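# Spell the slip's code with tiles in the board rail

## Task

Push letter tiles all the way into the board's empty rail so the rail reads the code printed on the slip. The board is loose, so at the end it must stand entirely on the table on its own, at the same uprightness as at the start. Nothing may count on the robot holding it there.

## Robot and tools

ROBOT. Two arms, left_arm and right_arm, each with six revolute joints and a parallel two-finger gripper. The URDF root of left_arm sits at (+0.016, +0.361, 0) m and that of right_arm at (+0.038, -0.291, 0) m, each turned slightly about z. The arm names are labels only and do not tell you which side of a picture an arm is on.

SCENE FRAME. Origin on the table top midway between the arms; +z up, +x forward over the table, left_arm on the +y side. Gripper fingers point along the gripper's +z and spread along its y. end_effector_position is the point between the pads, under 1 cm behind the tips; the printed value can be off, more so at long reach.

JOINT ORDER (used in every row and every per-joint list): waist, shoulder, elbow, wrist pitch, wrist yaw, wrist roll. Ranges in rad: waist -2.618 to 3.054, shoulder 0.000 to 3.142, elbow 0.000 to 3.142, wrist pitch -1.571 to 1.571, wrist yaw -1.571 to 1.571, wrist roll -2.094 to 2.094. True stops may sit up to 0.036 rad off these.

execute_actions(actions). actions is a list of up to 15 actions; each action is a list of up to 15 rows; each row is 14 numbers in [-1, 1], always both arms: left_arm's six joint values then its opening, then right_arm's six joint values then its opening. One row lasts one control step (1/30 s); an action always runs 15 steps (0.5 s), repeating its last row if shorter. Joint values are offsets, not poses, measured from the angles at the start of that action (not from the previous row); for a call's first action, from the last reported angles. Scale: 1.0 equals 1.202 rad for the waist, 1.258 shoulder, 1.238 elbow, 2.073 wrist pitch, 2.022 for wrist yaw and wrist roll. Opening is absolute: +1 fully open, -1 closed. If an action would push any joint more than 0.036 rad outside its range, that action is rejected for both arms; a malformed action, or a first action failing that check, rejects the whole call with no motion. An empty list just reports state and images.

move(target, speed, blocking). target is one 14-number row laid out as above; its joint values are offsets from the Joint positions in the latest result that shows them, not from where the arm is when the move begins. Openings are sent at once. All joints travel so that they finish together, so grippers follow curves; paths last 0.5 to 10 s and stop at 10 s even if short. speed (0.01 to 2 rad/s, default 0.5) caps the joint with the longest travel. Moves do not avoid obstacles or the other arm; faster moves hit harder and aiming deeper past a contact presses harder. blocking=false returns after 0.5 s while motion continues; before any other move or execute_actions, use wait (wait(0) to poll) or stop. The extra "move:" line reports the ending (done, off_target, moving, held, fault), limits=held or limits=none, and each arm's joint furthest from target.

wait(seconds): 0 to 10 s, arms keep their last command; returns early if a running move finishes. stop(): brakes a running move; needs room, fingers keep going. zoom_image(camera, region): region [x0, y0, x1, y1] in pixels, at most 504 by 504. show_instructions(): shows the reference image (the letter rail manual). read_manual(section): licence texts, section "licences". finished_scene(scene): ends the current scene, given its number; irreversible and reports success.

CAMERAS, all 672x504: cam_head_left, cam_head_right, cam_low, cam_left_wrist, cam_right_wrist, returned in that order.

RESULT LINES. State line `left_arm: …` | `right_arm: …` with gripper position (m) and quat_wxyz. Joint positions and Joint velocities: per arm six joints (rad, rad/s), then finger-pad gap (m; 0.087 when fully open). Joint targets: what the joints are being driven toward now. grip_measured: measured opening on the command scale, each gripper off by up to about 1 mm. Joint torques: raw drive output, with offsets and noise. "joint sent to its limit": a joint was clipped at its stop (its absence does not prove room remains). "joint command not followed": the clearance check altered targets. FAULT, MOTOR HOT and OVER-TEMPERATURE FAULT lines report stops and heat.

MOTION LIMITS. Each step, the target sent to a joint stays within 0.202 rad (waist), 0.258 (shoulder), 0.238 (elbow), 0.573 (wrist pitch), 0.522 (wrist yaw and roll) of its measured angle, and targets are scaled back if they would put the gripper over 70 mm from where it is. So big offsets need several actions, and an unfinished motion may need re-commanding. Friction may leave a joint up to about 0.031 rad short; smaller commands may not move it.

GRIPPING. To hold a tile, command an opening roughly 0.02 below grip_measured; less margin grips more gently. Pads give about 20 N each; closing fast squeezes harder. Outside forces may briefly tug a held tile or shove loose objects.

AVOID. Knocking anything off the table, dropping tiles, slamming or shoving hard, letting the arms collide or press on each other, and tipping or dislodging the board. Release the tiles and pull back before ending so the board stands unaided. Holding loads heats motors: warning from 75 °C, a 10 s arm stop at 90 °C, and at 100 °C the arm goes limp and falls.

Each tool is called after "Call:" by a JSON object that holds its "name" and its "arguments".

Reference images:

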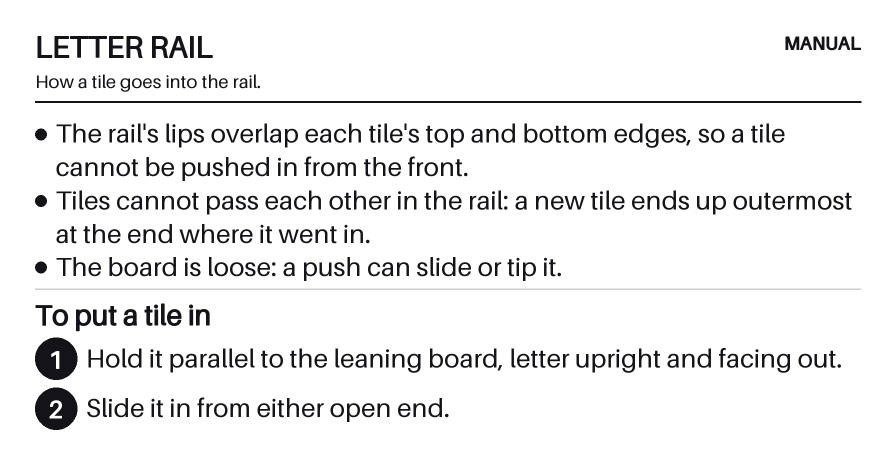

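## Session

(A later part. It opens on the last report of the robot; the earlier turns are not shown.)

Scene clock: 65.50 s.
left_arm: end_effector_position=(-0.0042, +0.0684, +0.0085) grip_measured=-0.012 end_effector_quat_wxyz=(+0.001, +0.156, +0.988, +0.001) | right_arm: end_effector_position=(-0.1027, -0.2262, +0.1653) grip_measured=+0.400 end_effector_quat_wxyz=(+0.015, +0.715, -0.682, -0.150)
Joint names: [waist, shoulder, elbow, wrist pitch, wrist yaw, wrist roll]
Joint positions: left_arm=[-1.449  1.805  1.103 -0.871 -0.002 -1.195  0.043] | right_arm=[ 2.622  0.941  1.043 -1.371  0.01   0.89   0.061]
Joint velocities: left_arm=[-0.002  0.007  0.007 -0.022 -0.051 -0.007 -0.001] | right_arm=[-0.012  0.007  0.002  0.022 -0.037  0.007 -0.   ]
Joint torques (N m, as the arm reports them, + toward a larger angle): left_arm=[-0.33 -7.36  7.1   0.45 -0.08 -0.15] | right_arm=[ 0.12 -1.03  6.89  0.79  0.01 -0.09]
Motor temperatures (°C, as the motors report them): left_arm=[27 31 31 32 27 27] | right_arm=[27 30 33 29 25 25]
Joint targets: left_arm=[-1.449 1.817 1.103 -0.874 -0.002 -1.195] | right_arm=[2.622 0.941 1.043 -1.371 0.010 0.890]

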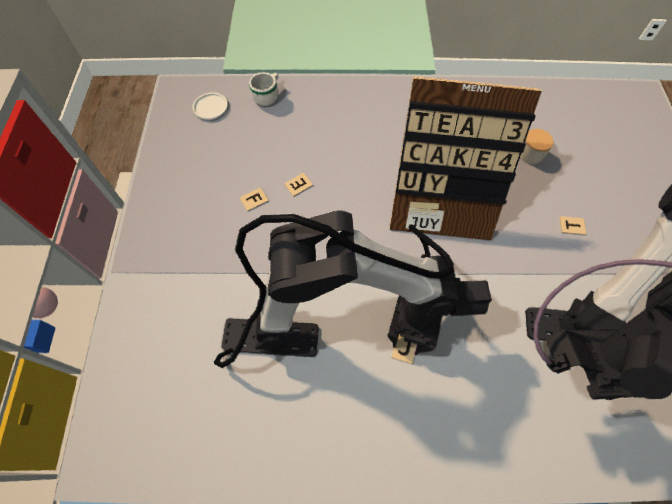

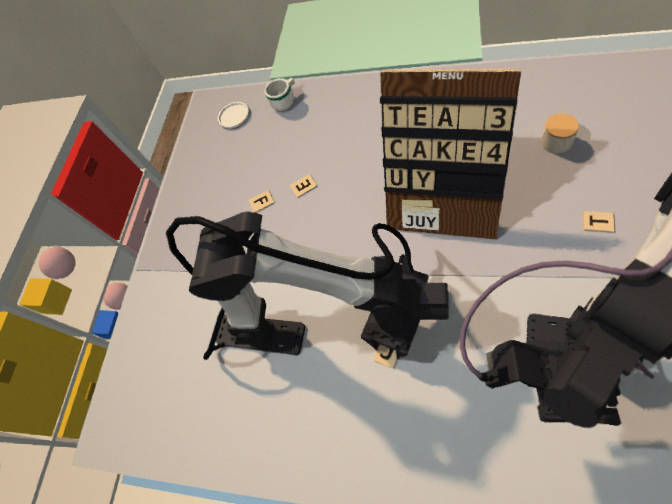

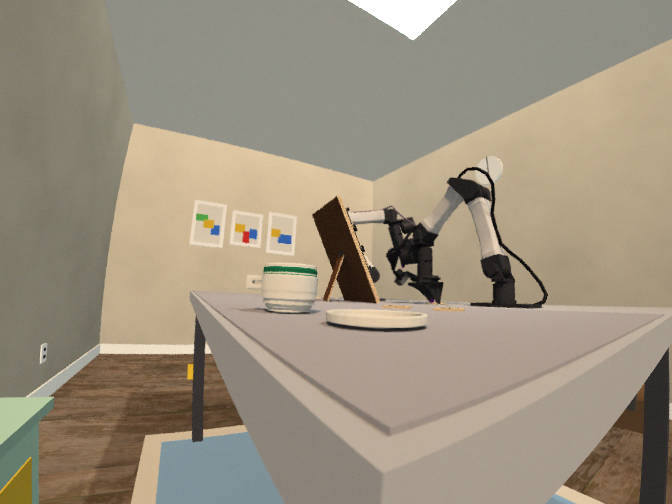

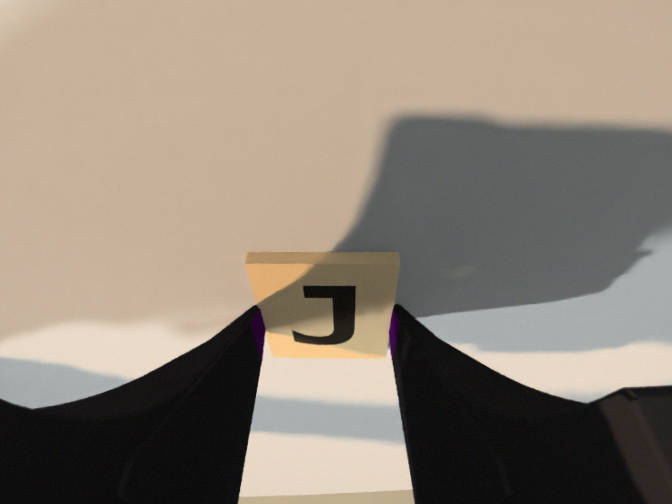

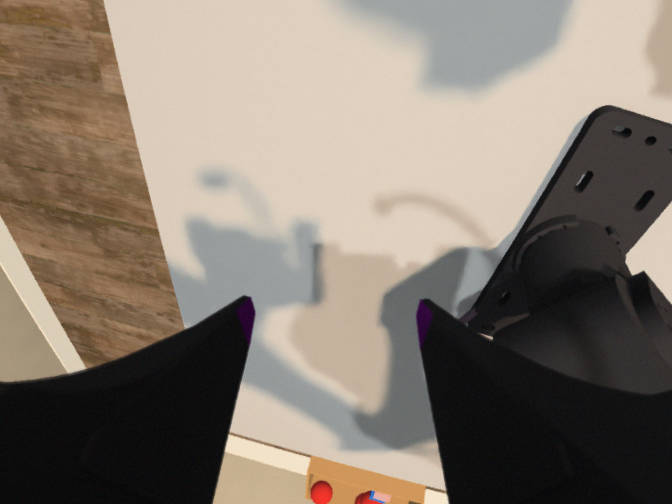

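Call:
{"name": "move", "arguments": {"target": [0,-0.1,0,-0.03,0,0,-0.06,0,0,0,0,0,0,0.4], "speed": 0.5}}

Call:
{"name": "move", "arguments": {"target": [0.556,-0.27,-0.07,0.1,-0.345,0.397,-0.06,0,0,0,0,0,0,0.4], "speed": 0.9}}

Call:
{"name": "move", "arguments": {"target": [0,0.045,-0.138,0.315,0,0,-0.06,0,0,0,0,0,0,0.4], "speed": 0.8}}

Scene clock: 66.63 s.
left_arm: end_effector_position=(-0.0044, +0.0705, +0.0405) grip_measured=-0.012 end_effector_quat_wxyz=(+0.008, +0.156, +0.987, -0.031) | right_arm: end_effector_position=(-0.1027, -0.2262, +0.1653) grip_measured=+0.400 end_effector_quat_wxyz=(+0.015, +0.715, -0.682, -0.150)
Joint names: [waist, shoulder, elbow, wrist pitch, wrist yaw, wrist roll]
Joint positions: left_arm=[-1.449  1.688  1.103 -0.922 -0.002 -1.195  0.043] | right_arm=[ 2.622  0.941  1.043 -1.371  0.01   0.89   0.061]
Joint velocities: left_arm=[ 0.007  0.012 -0.007 -0.051  0.051 -0.081  0.   ] | right_arm=[-0.002 -0.007 -0.012 -0.007  0.007 -0.066 -0.001]
Joint torques (N m, as the arm reports them, + toward a larger angle): left_arm=[-0.33 -8.32  7.58  0.49 -0.08 -0.13] | right_arm=[-0.1  -0.85  6.59  0.77  0.09 -0.07]
Motor temperatures (°C, as the motors report them): left_arm=[27 31 31 32 27 27] | right_arm=[27 30 33 29 25 25]
Joint targets: left_arm=[-1.449 1.679 1.103 -0.934 -0.002 -1.195] | right_arm=[2.622 0.941 1.043 -1.371 0.010 0.890]
move: done; limits=none; left_arm: farthest joint: the wrist pitch, 0.011 radians from its target (0.062 radians at the start); right_arm: farthest joint: the waist, 0.000 radians from its target (0.000 radians at the start)

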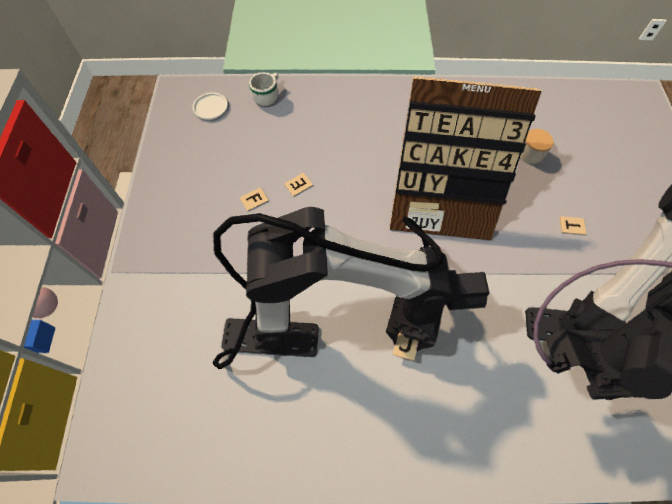

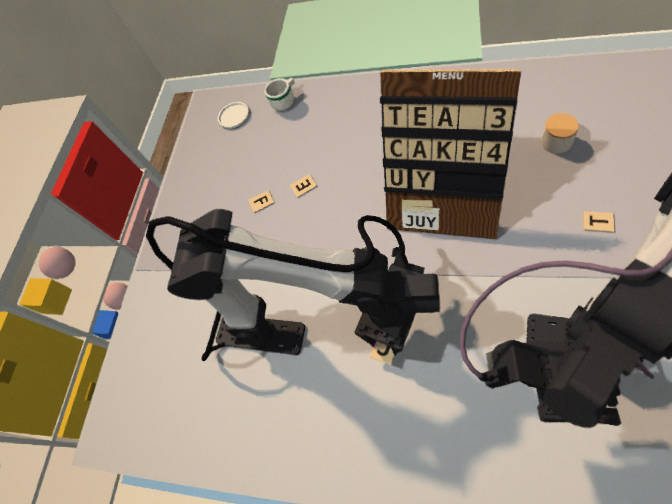

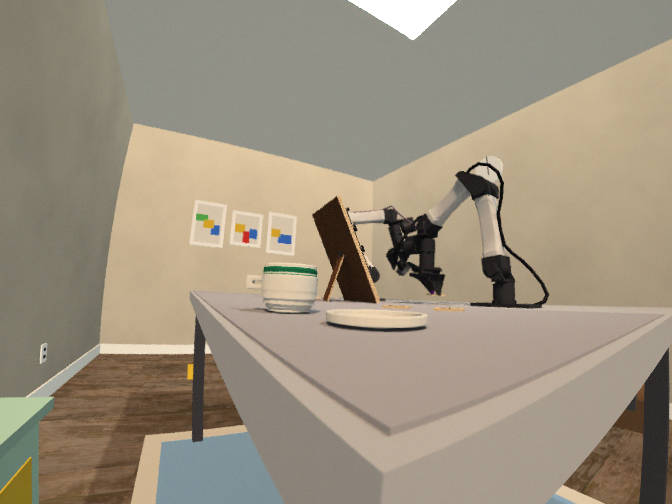

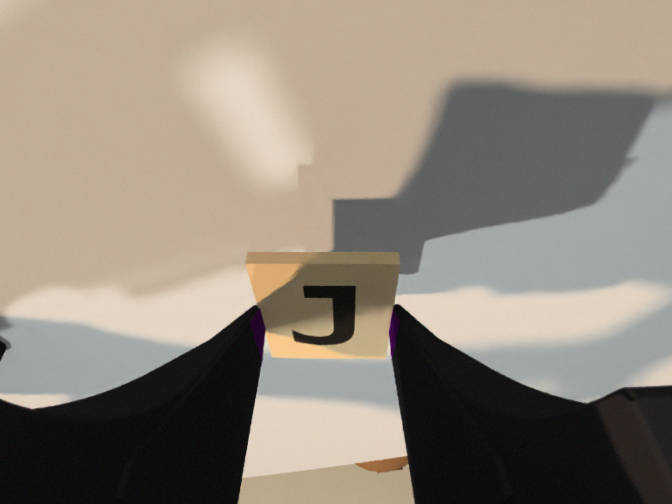

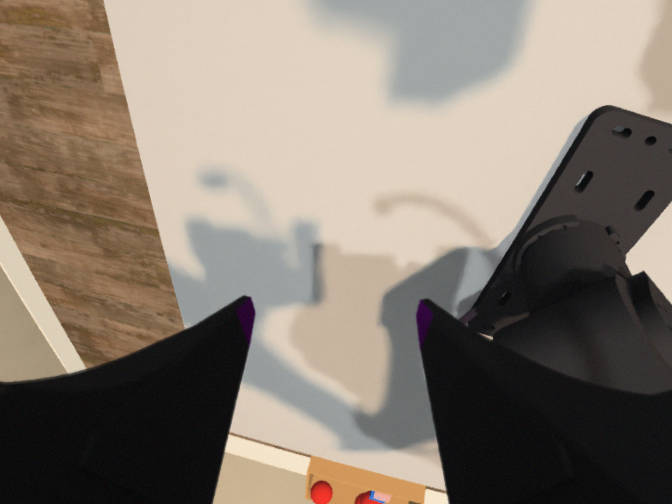

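Scene clock: 68.47 s.
left_arm: end_effector_position=(+0.2856, +0.2057, +0.1435) grip_measured=-0.012 end_effector_quat_wxyz=(+0.392, +0.115, +0.905, +0.119) | right_arm: end_effector_position=(-0.1027, -0.2262, +0.1653) grip_measured=+0.400 end_effector_quat_wxyz=(+0.015, +0.715, -0.682, -0.150)
Joint names: [waist, shoulder, elbow, wrist pitch, wrist yaw, wrist roll]
Joint positions: left_arm=[-0.787  1.359  1.042 -0.718 -0.688 -0.399  0.043] | right_arm=[ 2.622  0.941  1.043 -1.371  0.01   0.89   0.061]
Joint velocities: left_arm=[-0.002  0.017 -0.002 -0.007 -0.022 -0.037  0.   ] | right_arm=[-0.022  0.007  0.002  0.007  0.037 -0.022  0.   ]
Joint torques (N m, as the arm reports them, + toward a larger angle): left_arm=[ 0.18 -6.27  6.35  1.49 -0.47 -0.11] | right_arm=[ 0.09 -0.8   6.62  0.82  0.08 -0.16]
Motor temperatures (°C, as the motors report them): left_arm=[27 31 31 32 27 27] | right_arm=[27 30 33 29 25 25]
Joint targets: left_arm=[-0.780 1.348 1.016 -0.715 -0.699 -0.393] | right_arm=[2.622 0.941 1.043 -1.371 0.010 0.890]
move: off_target (left_arm); limits=none; left_arm: farthest joint: the elbow, 0.025 radians from its target (0.087 radians at the start); right_arm: farthest joint: the waist, 0.000 radians from its target (0.000 radians at the start)

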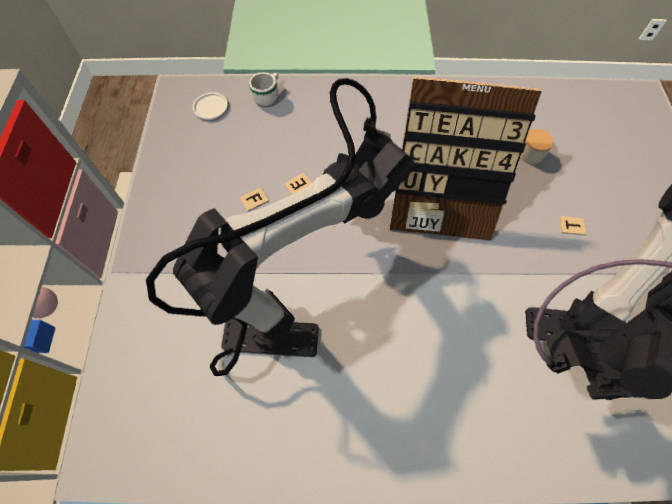

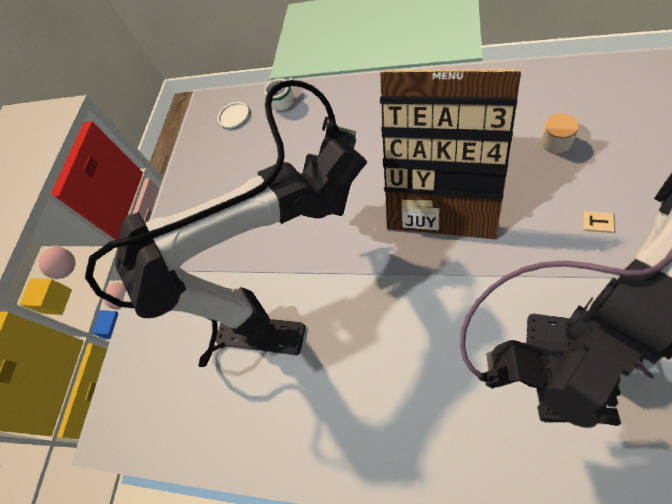

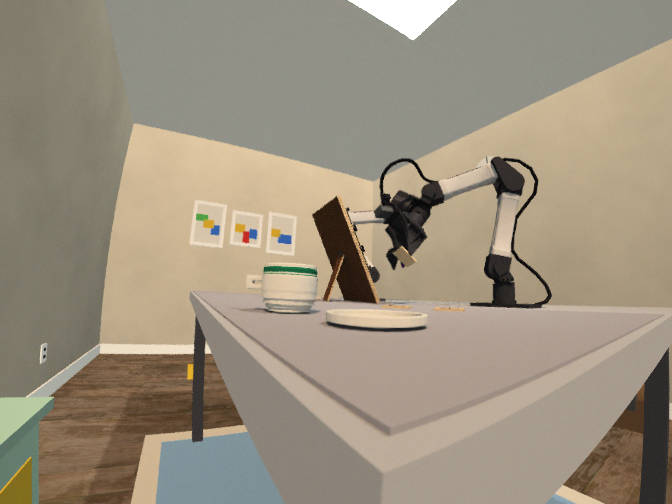

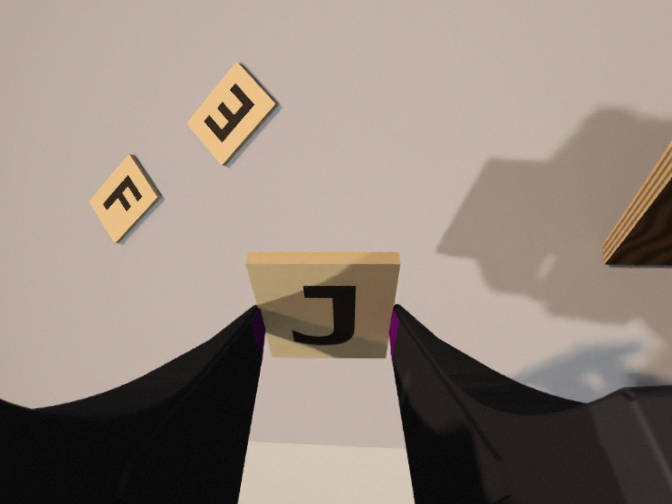

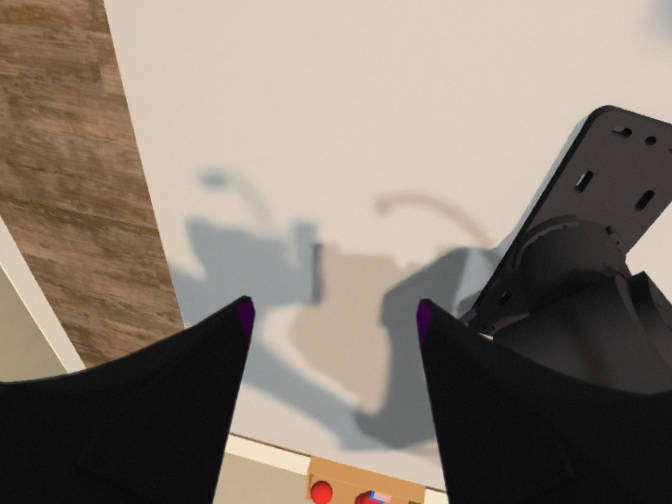

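Scene clock: 70.17 s.
left_arm: end_effector_position=(+0.3435, +0.1402, +0.1580) grip_measured=-0.012 end_effector_quat_wxyz=(+0.540, +0.025, +0.841, -0.024) | right_arm: end_effector_position=(-0.1027, -0.2262, +0.1653) grip_measured=+0.400 end_effector_quat_wxyz=(+0.015, +0.715, -0.682, -0.150)
Joint names: [waist, shoulder, elbow, wrist pitch, wrist yaw, wrist roll]
Joint positions: left_arm=[-0.787  1.396  0.896 -0.068 -0.688 -0.399  0.043] | right_arm=[ 2.622  0.941  1.043 -1.371  0.01   0.89   0.061]
Joint velocities: left_arm=[ 0.002  0.017  0.007 -0.022  0.007 -0.022 -0.   ] | right_arm=[-0.012 -0.012 -0.012  0.022 -0.007  0.066  0.001]
Joint torques (N m, as the arm reports them, + toward a larger angle): left_arm=[-0.31 -4.53  6.79  2.01 -0.23 -0.15] | right_arm=[-0.11 -0.83  6.73  0.81  0.08 -0.09]
Motor temperatures (°C, as the motors report them): left_arm=[27 31 31 32 27 27] | right_arm=[27 30 33 29 25 25]
Joint targets: left_arm=[-0.787 1.415 0.871 -0.065 -0.688 -0.399] | right_arm=[2.622 0.941 1.043 -1.371 0.010 0.890]
move: off_target (left_arm); limits=none; left_arm: farthest joint: the elbow, 0.025 radians from its target (0.171 radians at the start); right_arm: farthest joint: the waist, 0.000 radians from its target (0.000 radians at the start)

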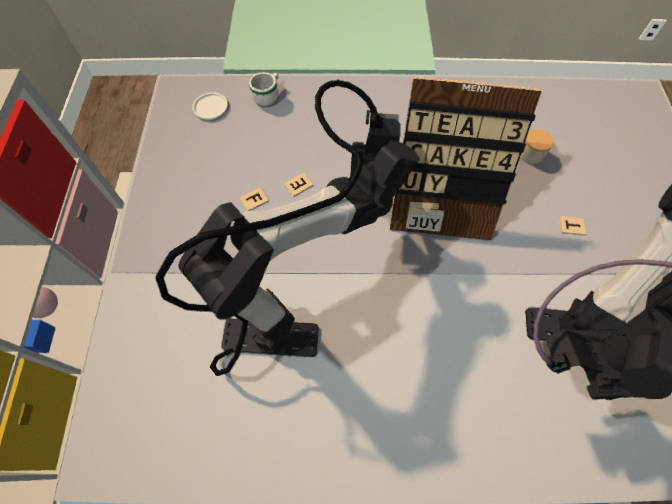

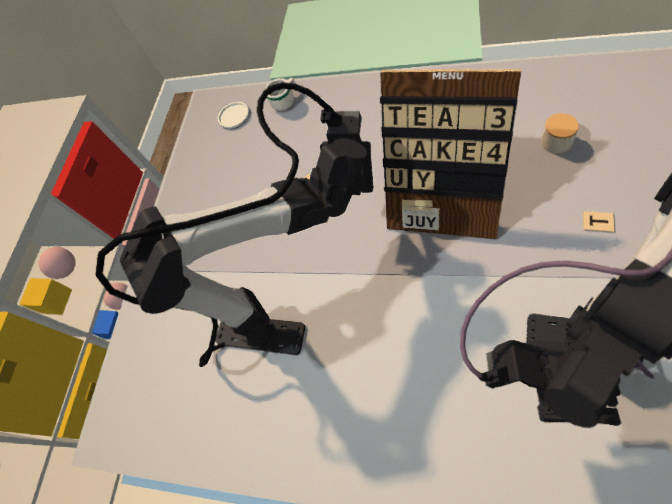

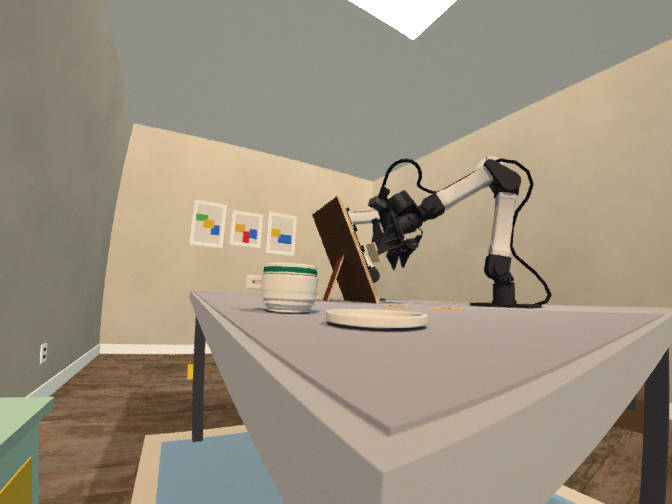

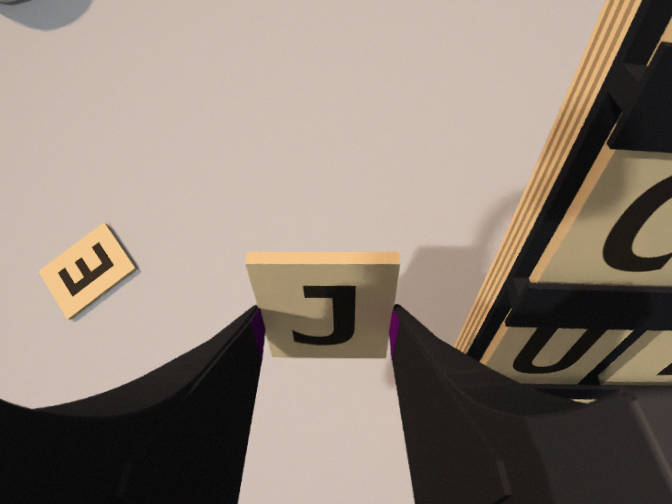

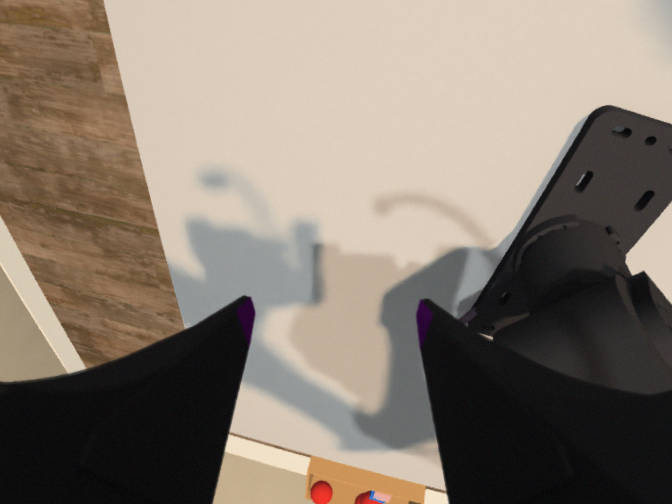

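Same targets as U's pre-entry.

Call:
{"name": "move", "arguments": {"target": [-0.0715,0.075,0.0533,-0.0227,-0.0153,-0.022,-0.06,0,0,0,0,0,0,0.4], "speed": 0.15}}

Call:
{"name": "move", "arguments": {"target": [-0.027,0.04,0.0385,-0.013,-0.014,-0.011,-0.06,0,0,0,0,0,0,0.4], "speed": 0.08}}

Scene clock: 71.37 s.
left_arm: end_effector_position=(+0.3318, +0.1102, +0.1456) grip_measured=-0.012 end_effector_quat_wxyz=(+0.526, +0.048, +0.849, -0.029) | right_arm: end_effector_position=(-0.1027, -0.2262, +0.1653) grip_measured=+0.400 end_effector_quat_wxyz=(+0.015, +0.715, -0.682, -0.150)
Joint names: [waist, shoulder, elbow, wrist pitch, wrist yaw, wrist roll]
Joint positions: left_arm=[-0.864  1.471  0.943 -0.099 -0.707 -0.438  0.043] | right_arm=[ 2.622  0.941  1.043 -1.371  0.01   0.89   0.061]
Joint velocities: left_arm=[-0.002 -0.012 -0.002  0.007  0.022 -0.022 -0.   ] | right_arm=[ 0.002 -0.007  0.002  0.037 -0.066 -0.022 -0.   ]
Joint torques (N m, as the arm reports them, + toward a larger angle): left_arm=[-1.01 -5.13 11.    1.76 -0.37 -0.2 ] | right_arm=[ 0.21 -0.91  6.8   0.82  0.04 -0.12]
Motor temperatures (°C, as the motors report them): left_arm=[27 31 31 32 27 27] | right_arm=[27 30 33 29 25 25]
Joint targets: left_arm=[-0.873 1.490 0.962 -0.115 -0.719 -0.444] | right_arm=[2.622 0.941 1.043 -1.371 0.010 0.890]
move: done; limits=none; left_arm: farthest joint: the shoulder, 0.019 radians from its target (0.094 radians at the start); right_arm: farthest joint: the waist, 0.000 radians from its target (0.000 radians at the start)

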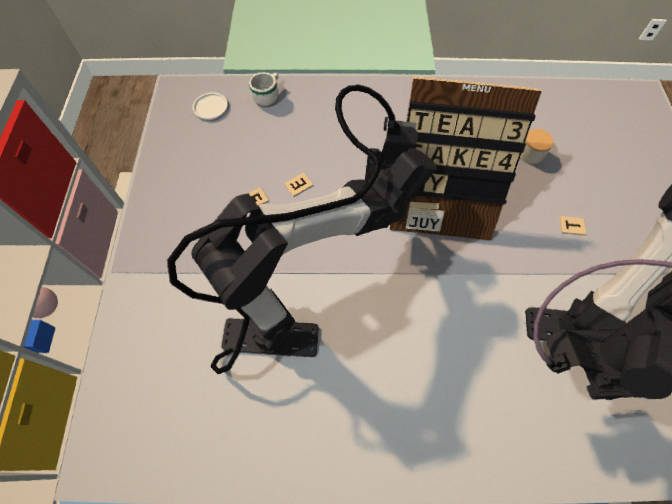

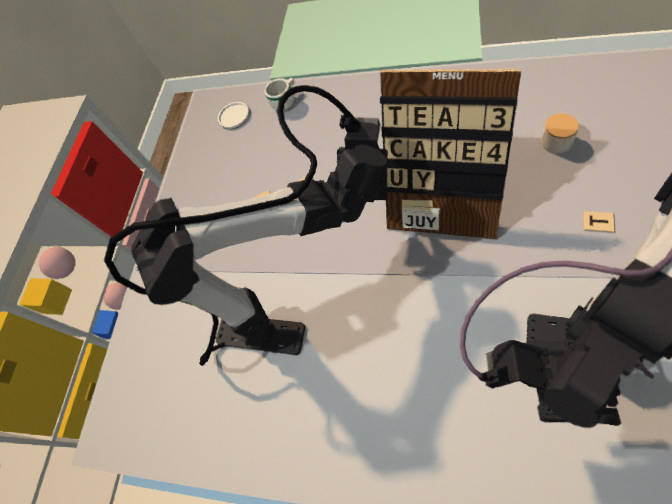

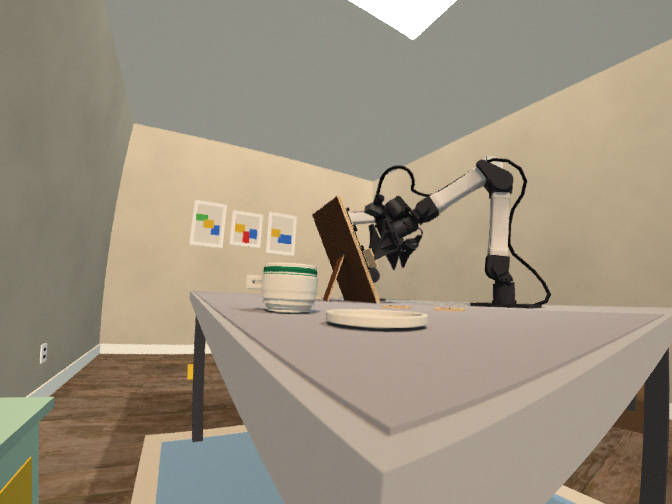

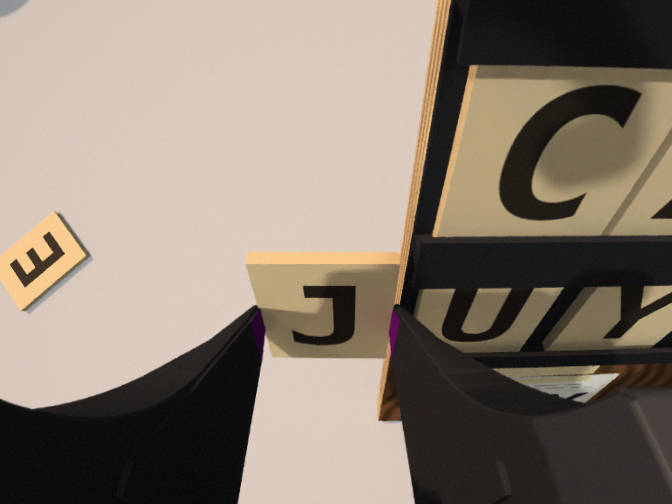

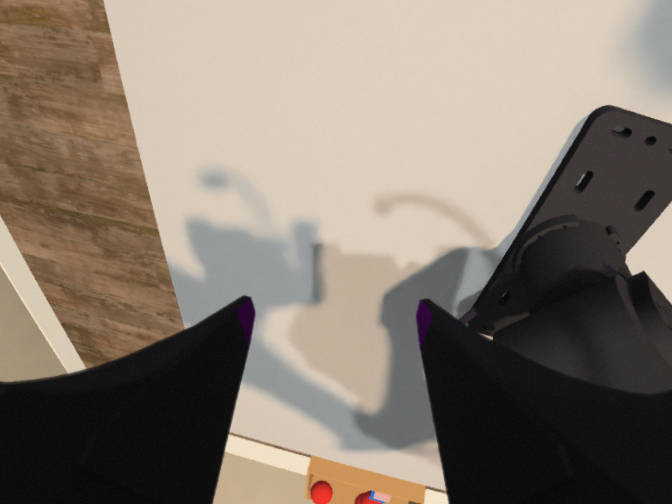

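Scene clock: 72.37 s.
left_arm: end_effector_position=(+0.3308, +0.1002, +0.1458) grip_measured=-0.012 end_effector_quat_wxyz=(+0.526, +0.049, +0.849, -0.030) | right_arm: end_effector_position=(-0.1027, -0.2262, +0.1653) grip_measured=+0.400 end_effector_quat_wxyz=(+0.015, +0.715, -0.682, -0.150)
Joint names: [waist, shoulder, elbow, wrist pitch, wrist yaw, wrist roll]
Joint positions: left_arm=[-0.886  1.5    0.972 -0.109 -0.723 -0.454  0.043] | right_arm=[ 2.622  0.941  1.043 -1.371  0.01   0.89   0.061]
Joint velocities: left_arm=[-0.017 -0.017 -0.007 -0.007  0.037  0.007 -0.001] | right_arm=[ 0.002  0.007  0.007 -0.022 -0.081  0.051  0.   ]
Joint torques (N m, as the arm reports them, + toward a larger angle): left_arm=[-1.13 -5.26 10.92  1.74 -0.38 -0.22] | right_arm=[-0.01 -0.89  6.8   0.8   0.04 -0.14]
Motor temperatures (°C, as the motors report them): left_arm=[27 31 31 32 27 27] | right_arm=[27 30 33 29 25 25]
Joint targets: left_arm=[-0.896 1.521 0.991 -0.126 -0.735 -0.460] | right_arm=[2.622 0.941 1.043 -1.371 0.010 0.890]
move: off_target (left_arm); limits=none; left_arm: farthest joint: the shoulder, 0.021 radians from its target (0.050 radians at the start); right_arm: farthest joint: the waist, 0.000 radians from its target (0.000 radians at the start)

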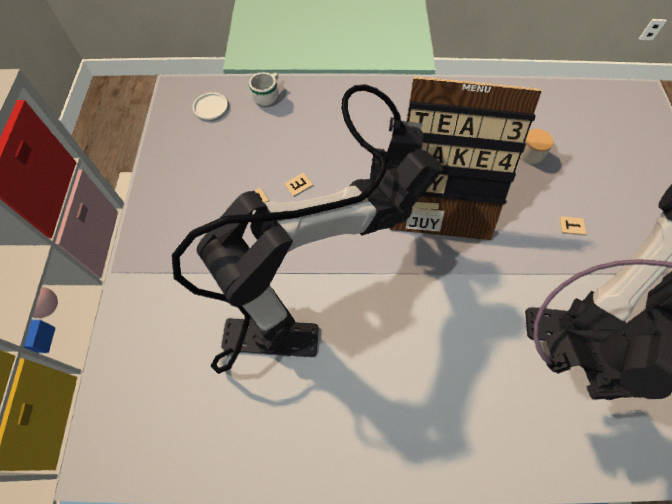

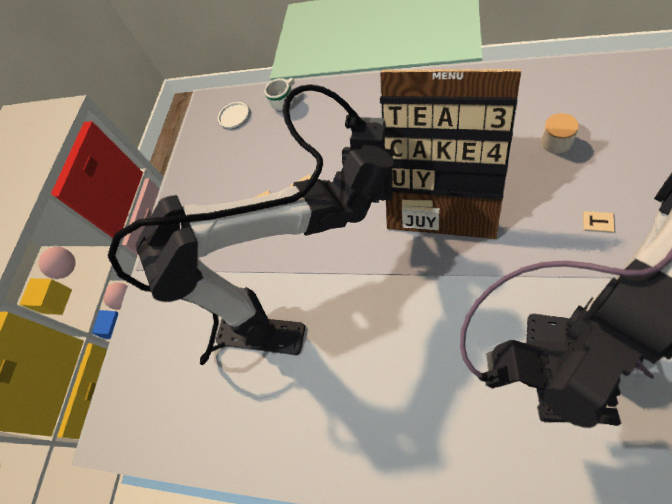

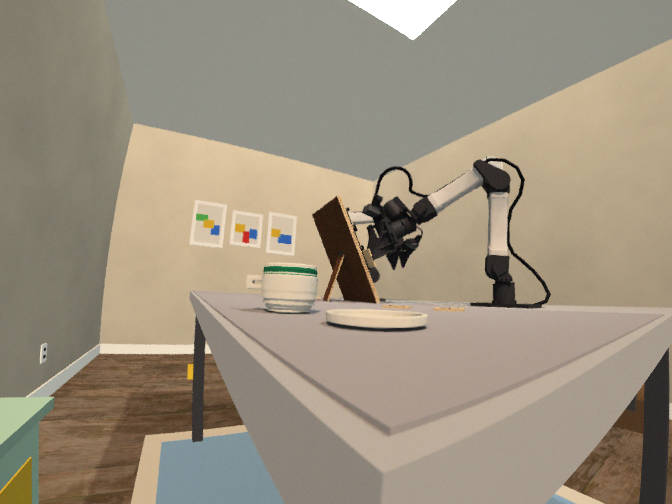

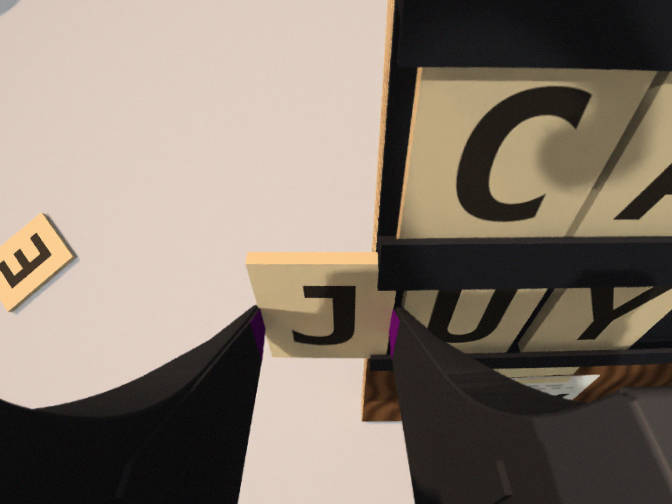

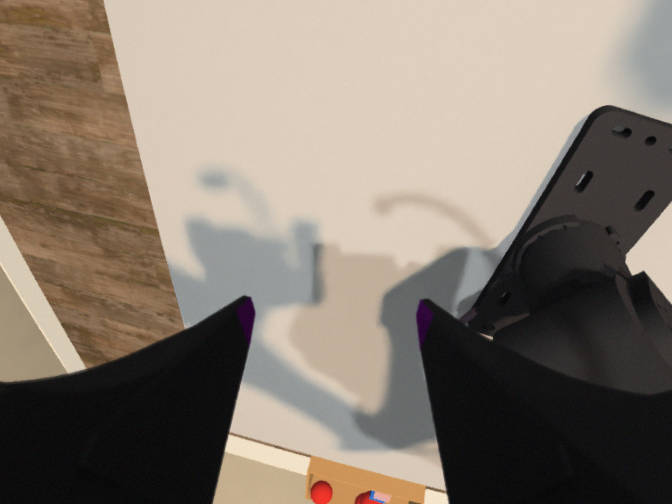

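Call:
{"name": "move", "arguments": {"target": [-0.093,0.142,0.156,-0.0455,-0.0475,-0.0465,-0.06,0,0,0,0,0,0,0.4], "speed": 0.13}}

Call:
{"name": "move", "arguments": {"target": [-0.1,-0.1,-0.105,0,0,0,0.1,0,0,0,0,0,0,0.4], "speed": 0.18}}

Scene clock: 74.40 s.
left_arm: end_effector_position=(+0.3247, +0.0501, +0.1462) grip_measured=-0.012 end_effector_quat_wxyz=(+0.526, +0.048, +0.849, -0.027) | right_arm: end_effector_position=(-0.1027, -0.2262, +0.1653) grip_measured=+0.400 end_effector_quat_wxyz=(+0.015, +0.715, -0.682, -0.150)
Joint names: [waist, shoulder, elbow, wrist pitch, wrist yaw, wrist roll]
Joint positions: left_arm=[-0.988  1.657  1.147 -0.191 -0.809 -0.542  0.043] | right_arm=[ 2.622  0.941  1.043 -1.371  0.01   0.89   0.061]
Joint velocities: left_arm=[ 0.012  0.012 -0.007  0.037 -0.022  0.007  0.   ] | right_arm=[ 0.012  0.007  0.007 -0.022 -0.022  0.022 -0.001]
Joint torques (N m, as the arm reports them, + toward a larger angle): left_arm=[-1.01 -6.71 10.9   1.69 -0.41 -0.2 ] | right_arm=[ 0.04 -0.85  6.75  0.76  0.06 -0.11]
Motor temperatures (°C, as the motors report them): left_arm=[27 31 31 32 27 27] | right_arm=[27 30 33 29 25 25]
Joint targets: left_arm=[-0.998 1.679 1.165 -0.203 -0.820 -0.548] | right_arm=[2.622 0.941 1.043 -1.371 0.010 0.890]
move: off_target (left_arm); limits=none; left_arm: farthest joint: the shoulder, 0.022 radians from its target (0.179 radians at the start); right_arm: farthest joint: the waist, 0.000 radians from its target (0.000 radians at the start)

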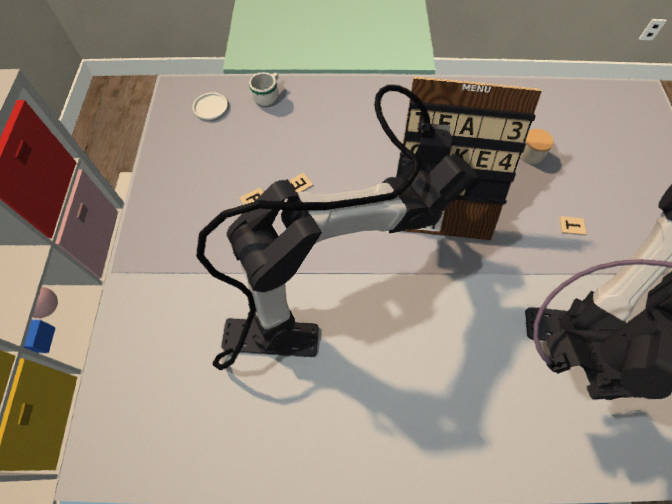

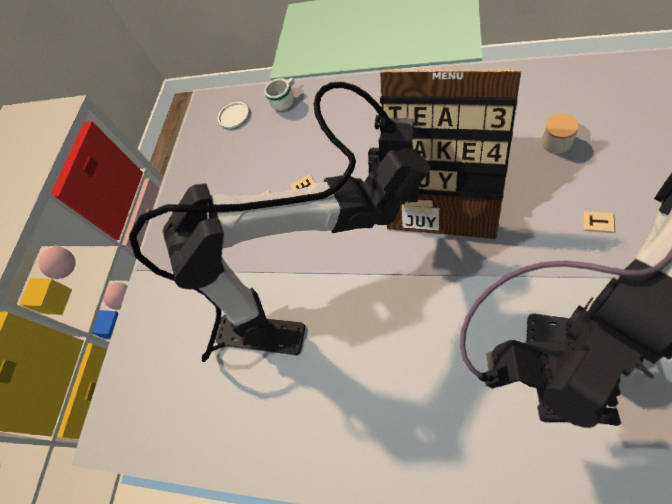

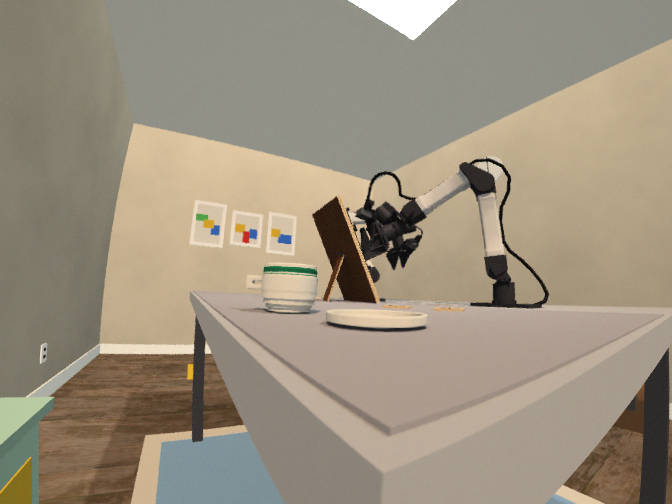

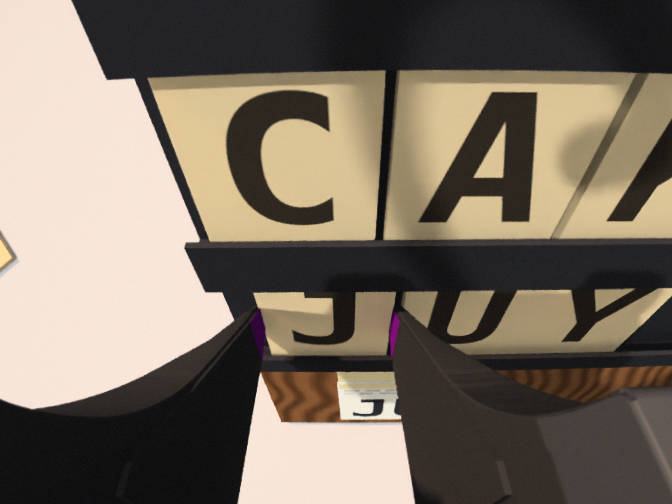

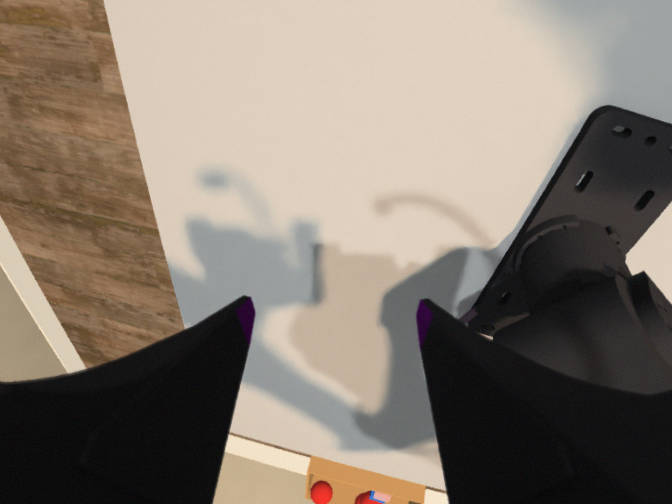

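Scene clock: 75.43 s.
left_arm: end_effector_position=(+0.2773, +0.0427, +0.1509) grip_measured=+0.100 end_effector_quat_wxyz=(+0.526, +0.093, +0.843, -0.060) | right_arm: end_effector_position=(-0.1027, -0.2262, +0.1653) grip_measured=+0.400 end_effector_quat_wxyz=(+0.015, +0.715, -0.682, -0.150)
Joint names: [waist, shoulder, elbow, wrist pitch, wrist yaw, wrist roll]
Joint positions: left_arm=[-1.1    1.544  1.043 -0.188 -0.809 -0.542  0.048] | right_arm=[ 2.622  0.941  1.043 -1.371  0.01   0.89   0.061]
Joint velocities: left_arm=[-0.032 -0.002 -0.012  0.007 -0.11  -0.022  0.   ] | right_arm=[-0.002 -0.007 -0.002  0.022 -0.051 -0.037 -0.001]
Joint torques (N m, as the arm reports them, + toward a larger angle): left_arm=[-0.93 -8.43  6.51  1.81 -0.29 -0.14] | right_arm=[ 0.02 -0.77  6.74  0.85  0.08 -0.13]
Motor temperatures (°C, as the motors report them): left_arm=[27 31 31 32 27 27] | right_arm=[27 30 33 29 25 25]
Joint targets: left_arm=[-1.108 1.531 1.017 -0.190 -0.809 -0.542] | right_arm=[2.622 0.941 1.043 -1.371 0.010 0.890]
move: off_target (left_arm); limits=none; left_arm: farthest joint: the elbow, 0.026 radians from its target (0.130 radians at the start); right_arm: farthest joint: the waist, 0.000 radians from its target (0.000 radians at the start)

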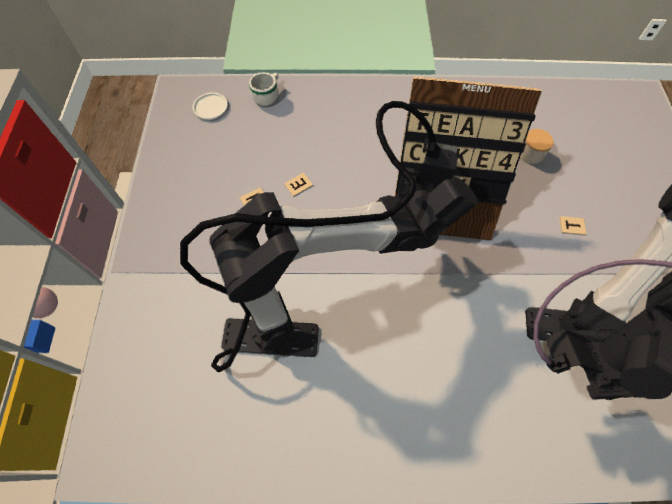

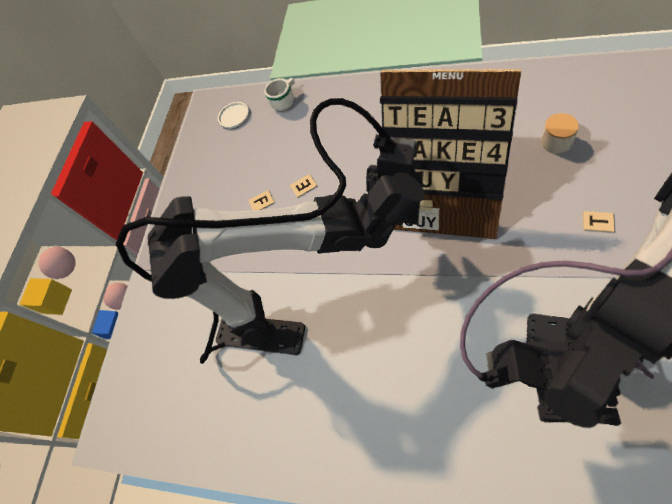

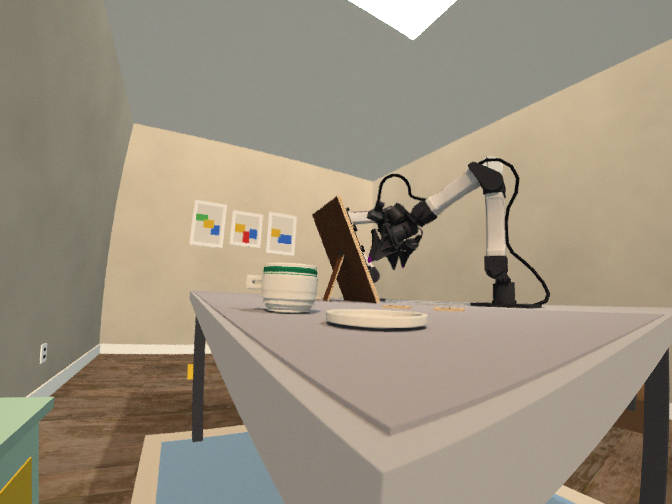

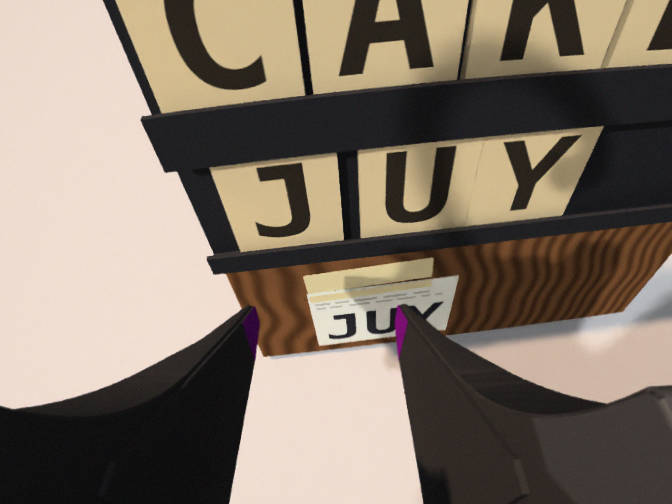

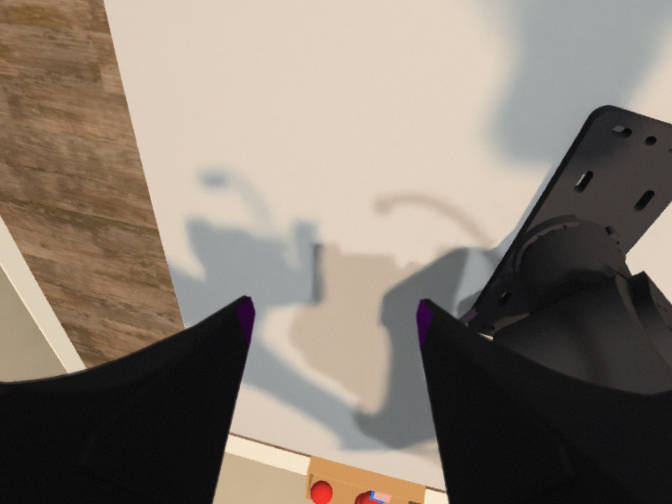

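Call:
{"name": "finished_scene", "arguments": {"scene": 1}}

The scene is finished: the task was done.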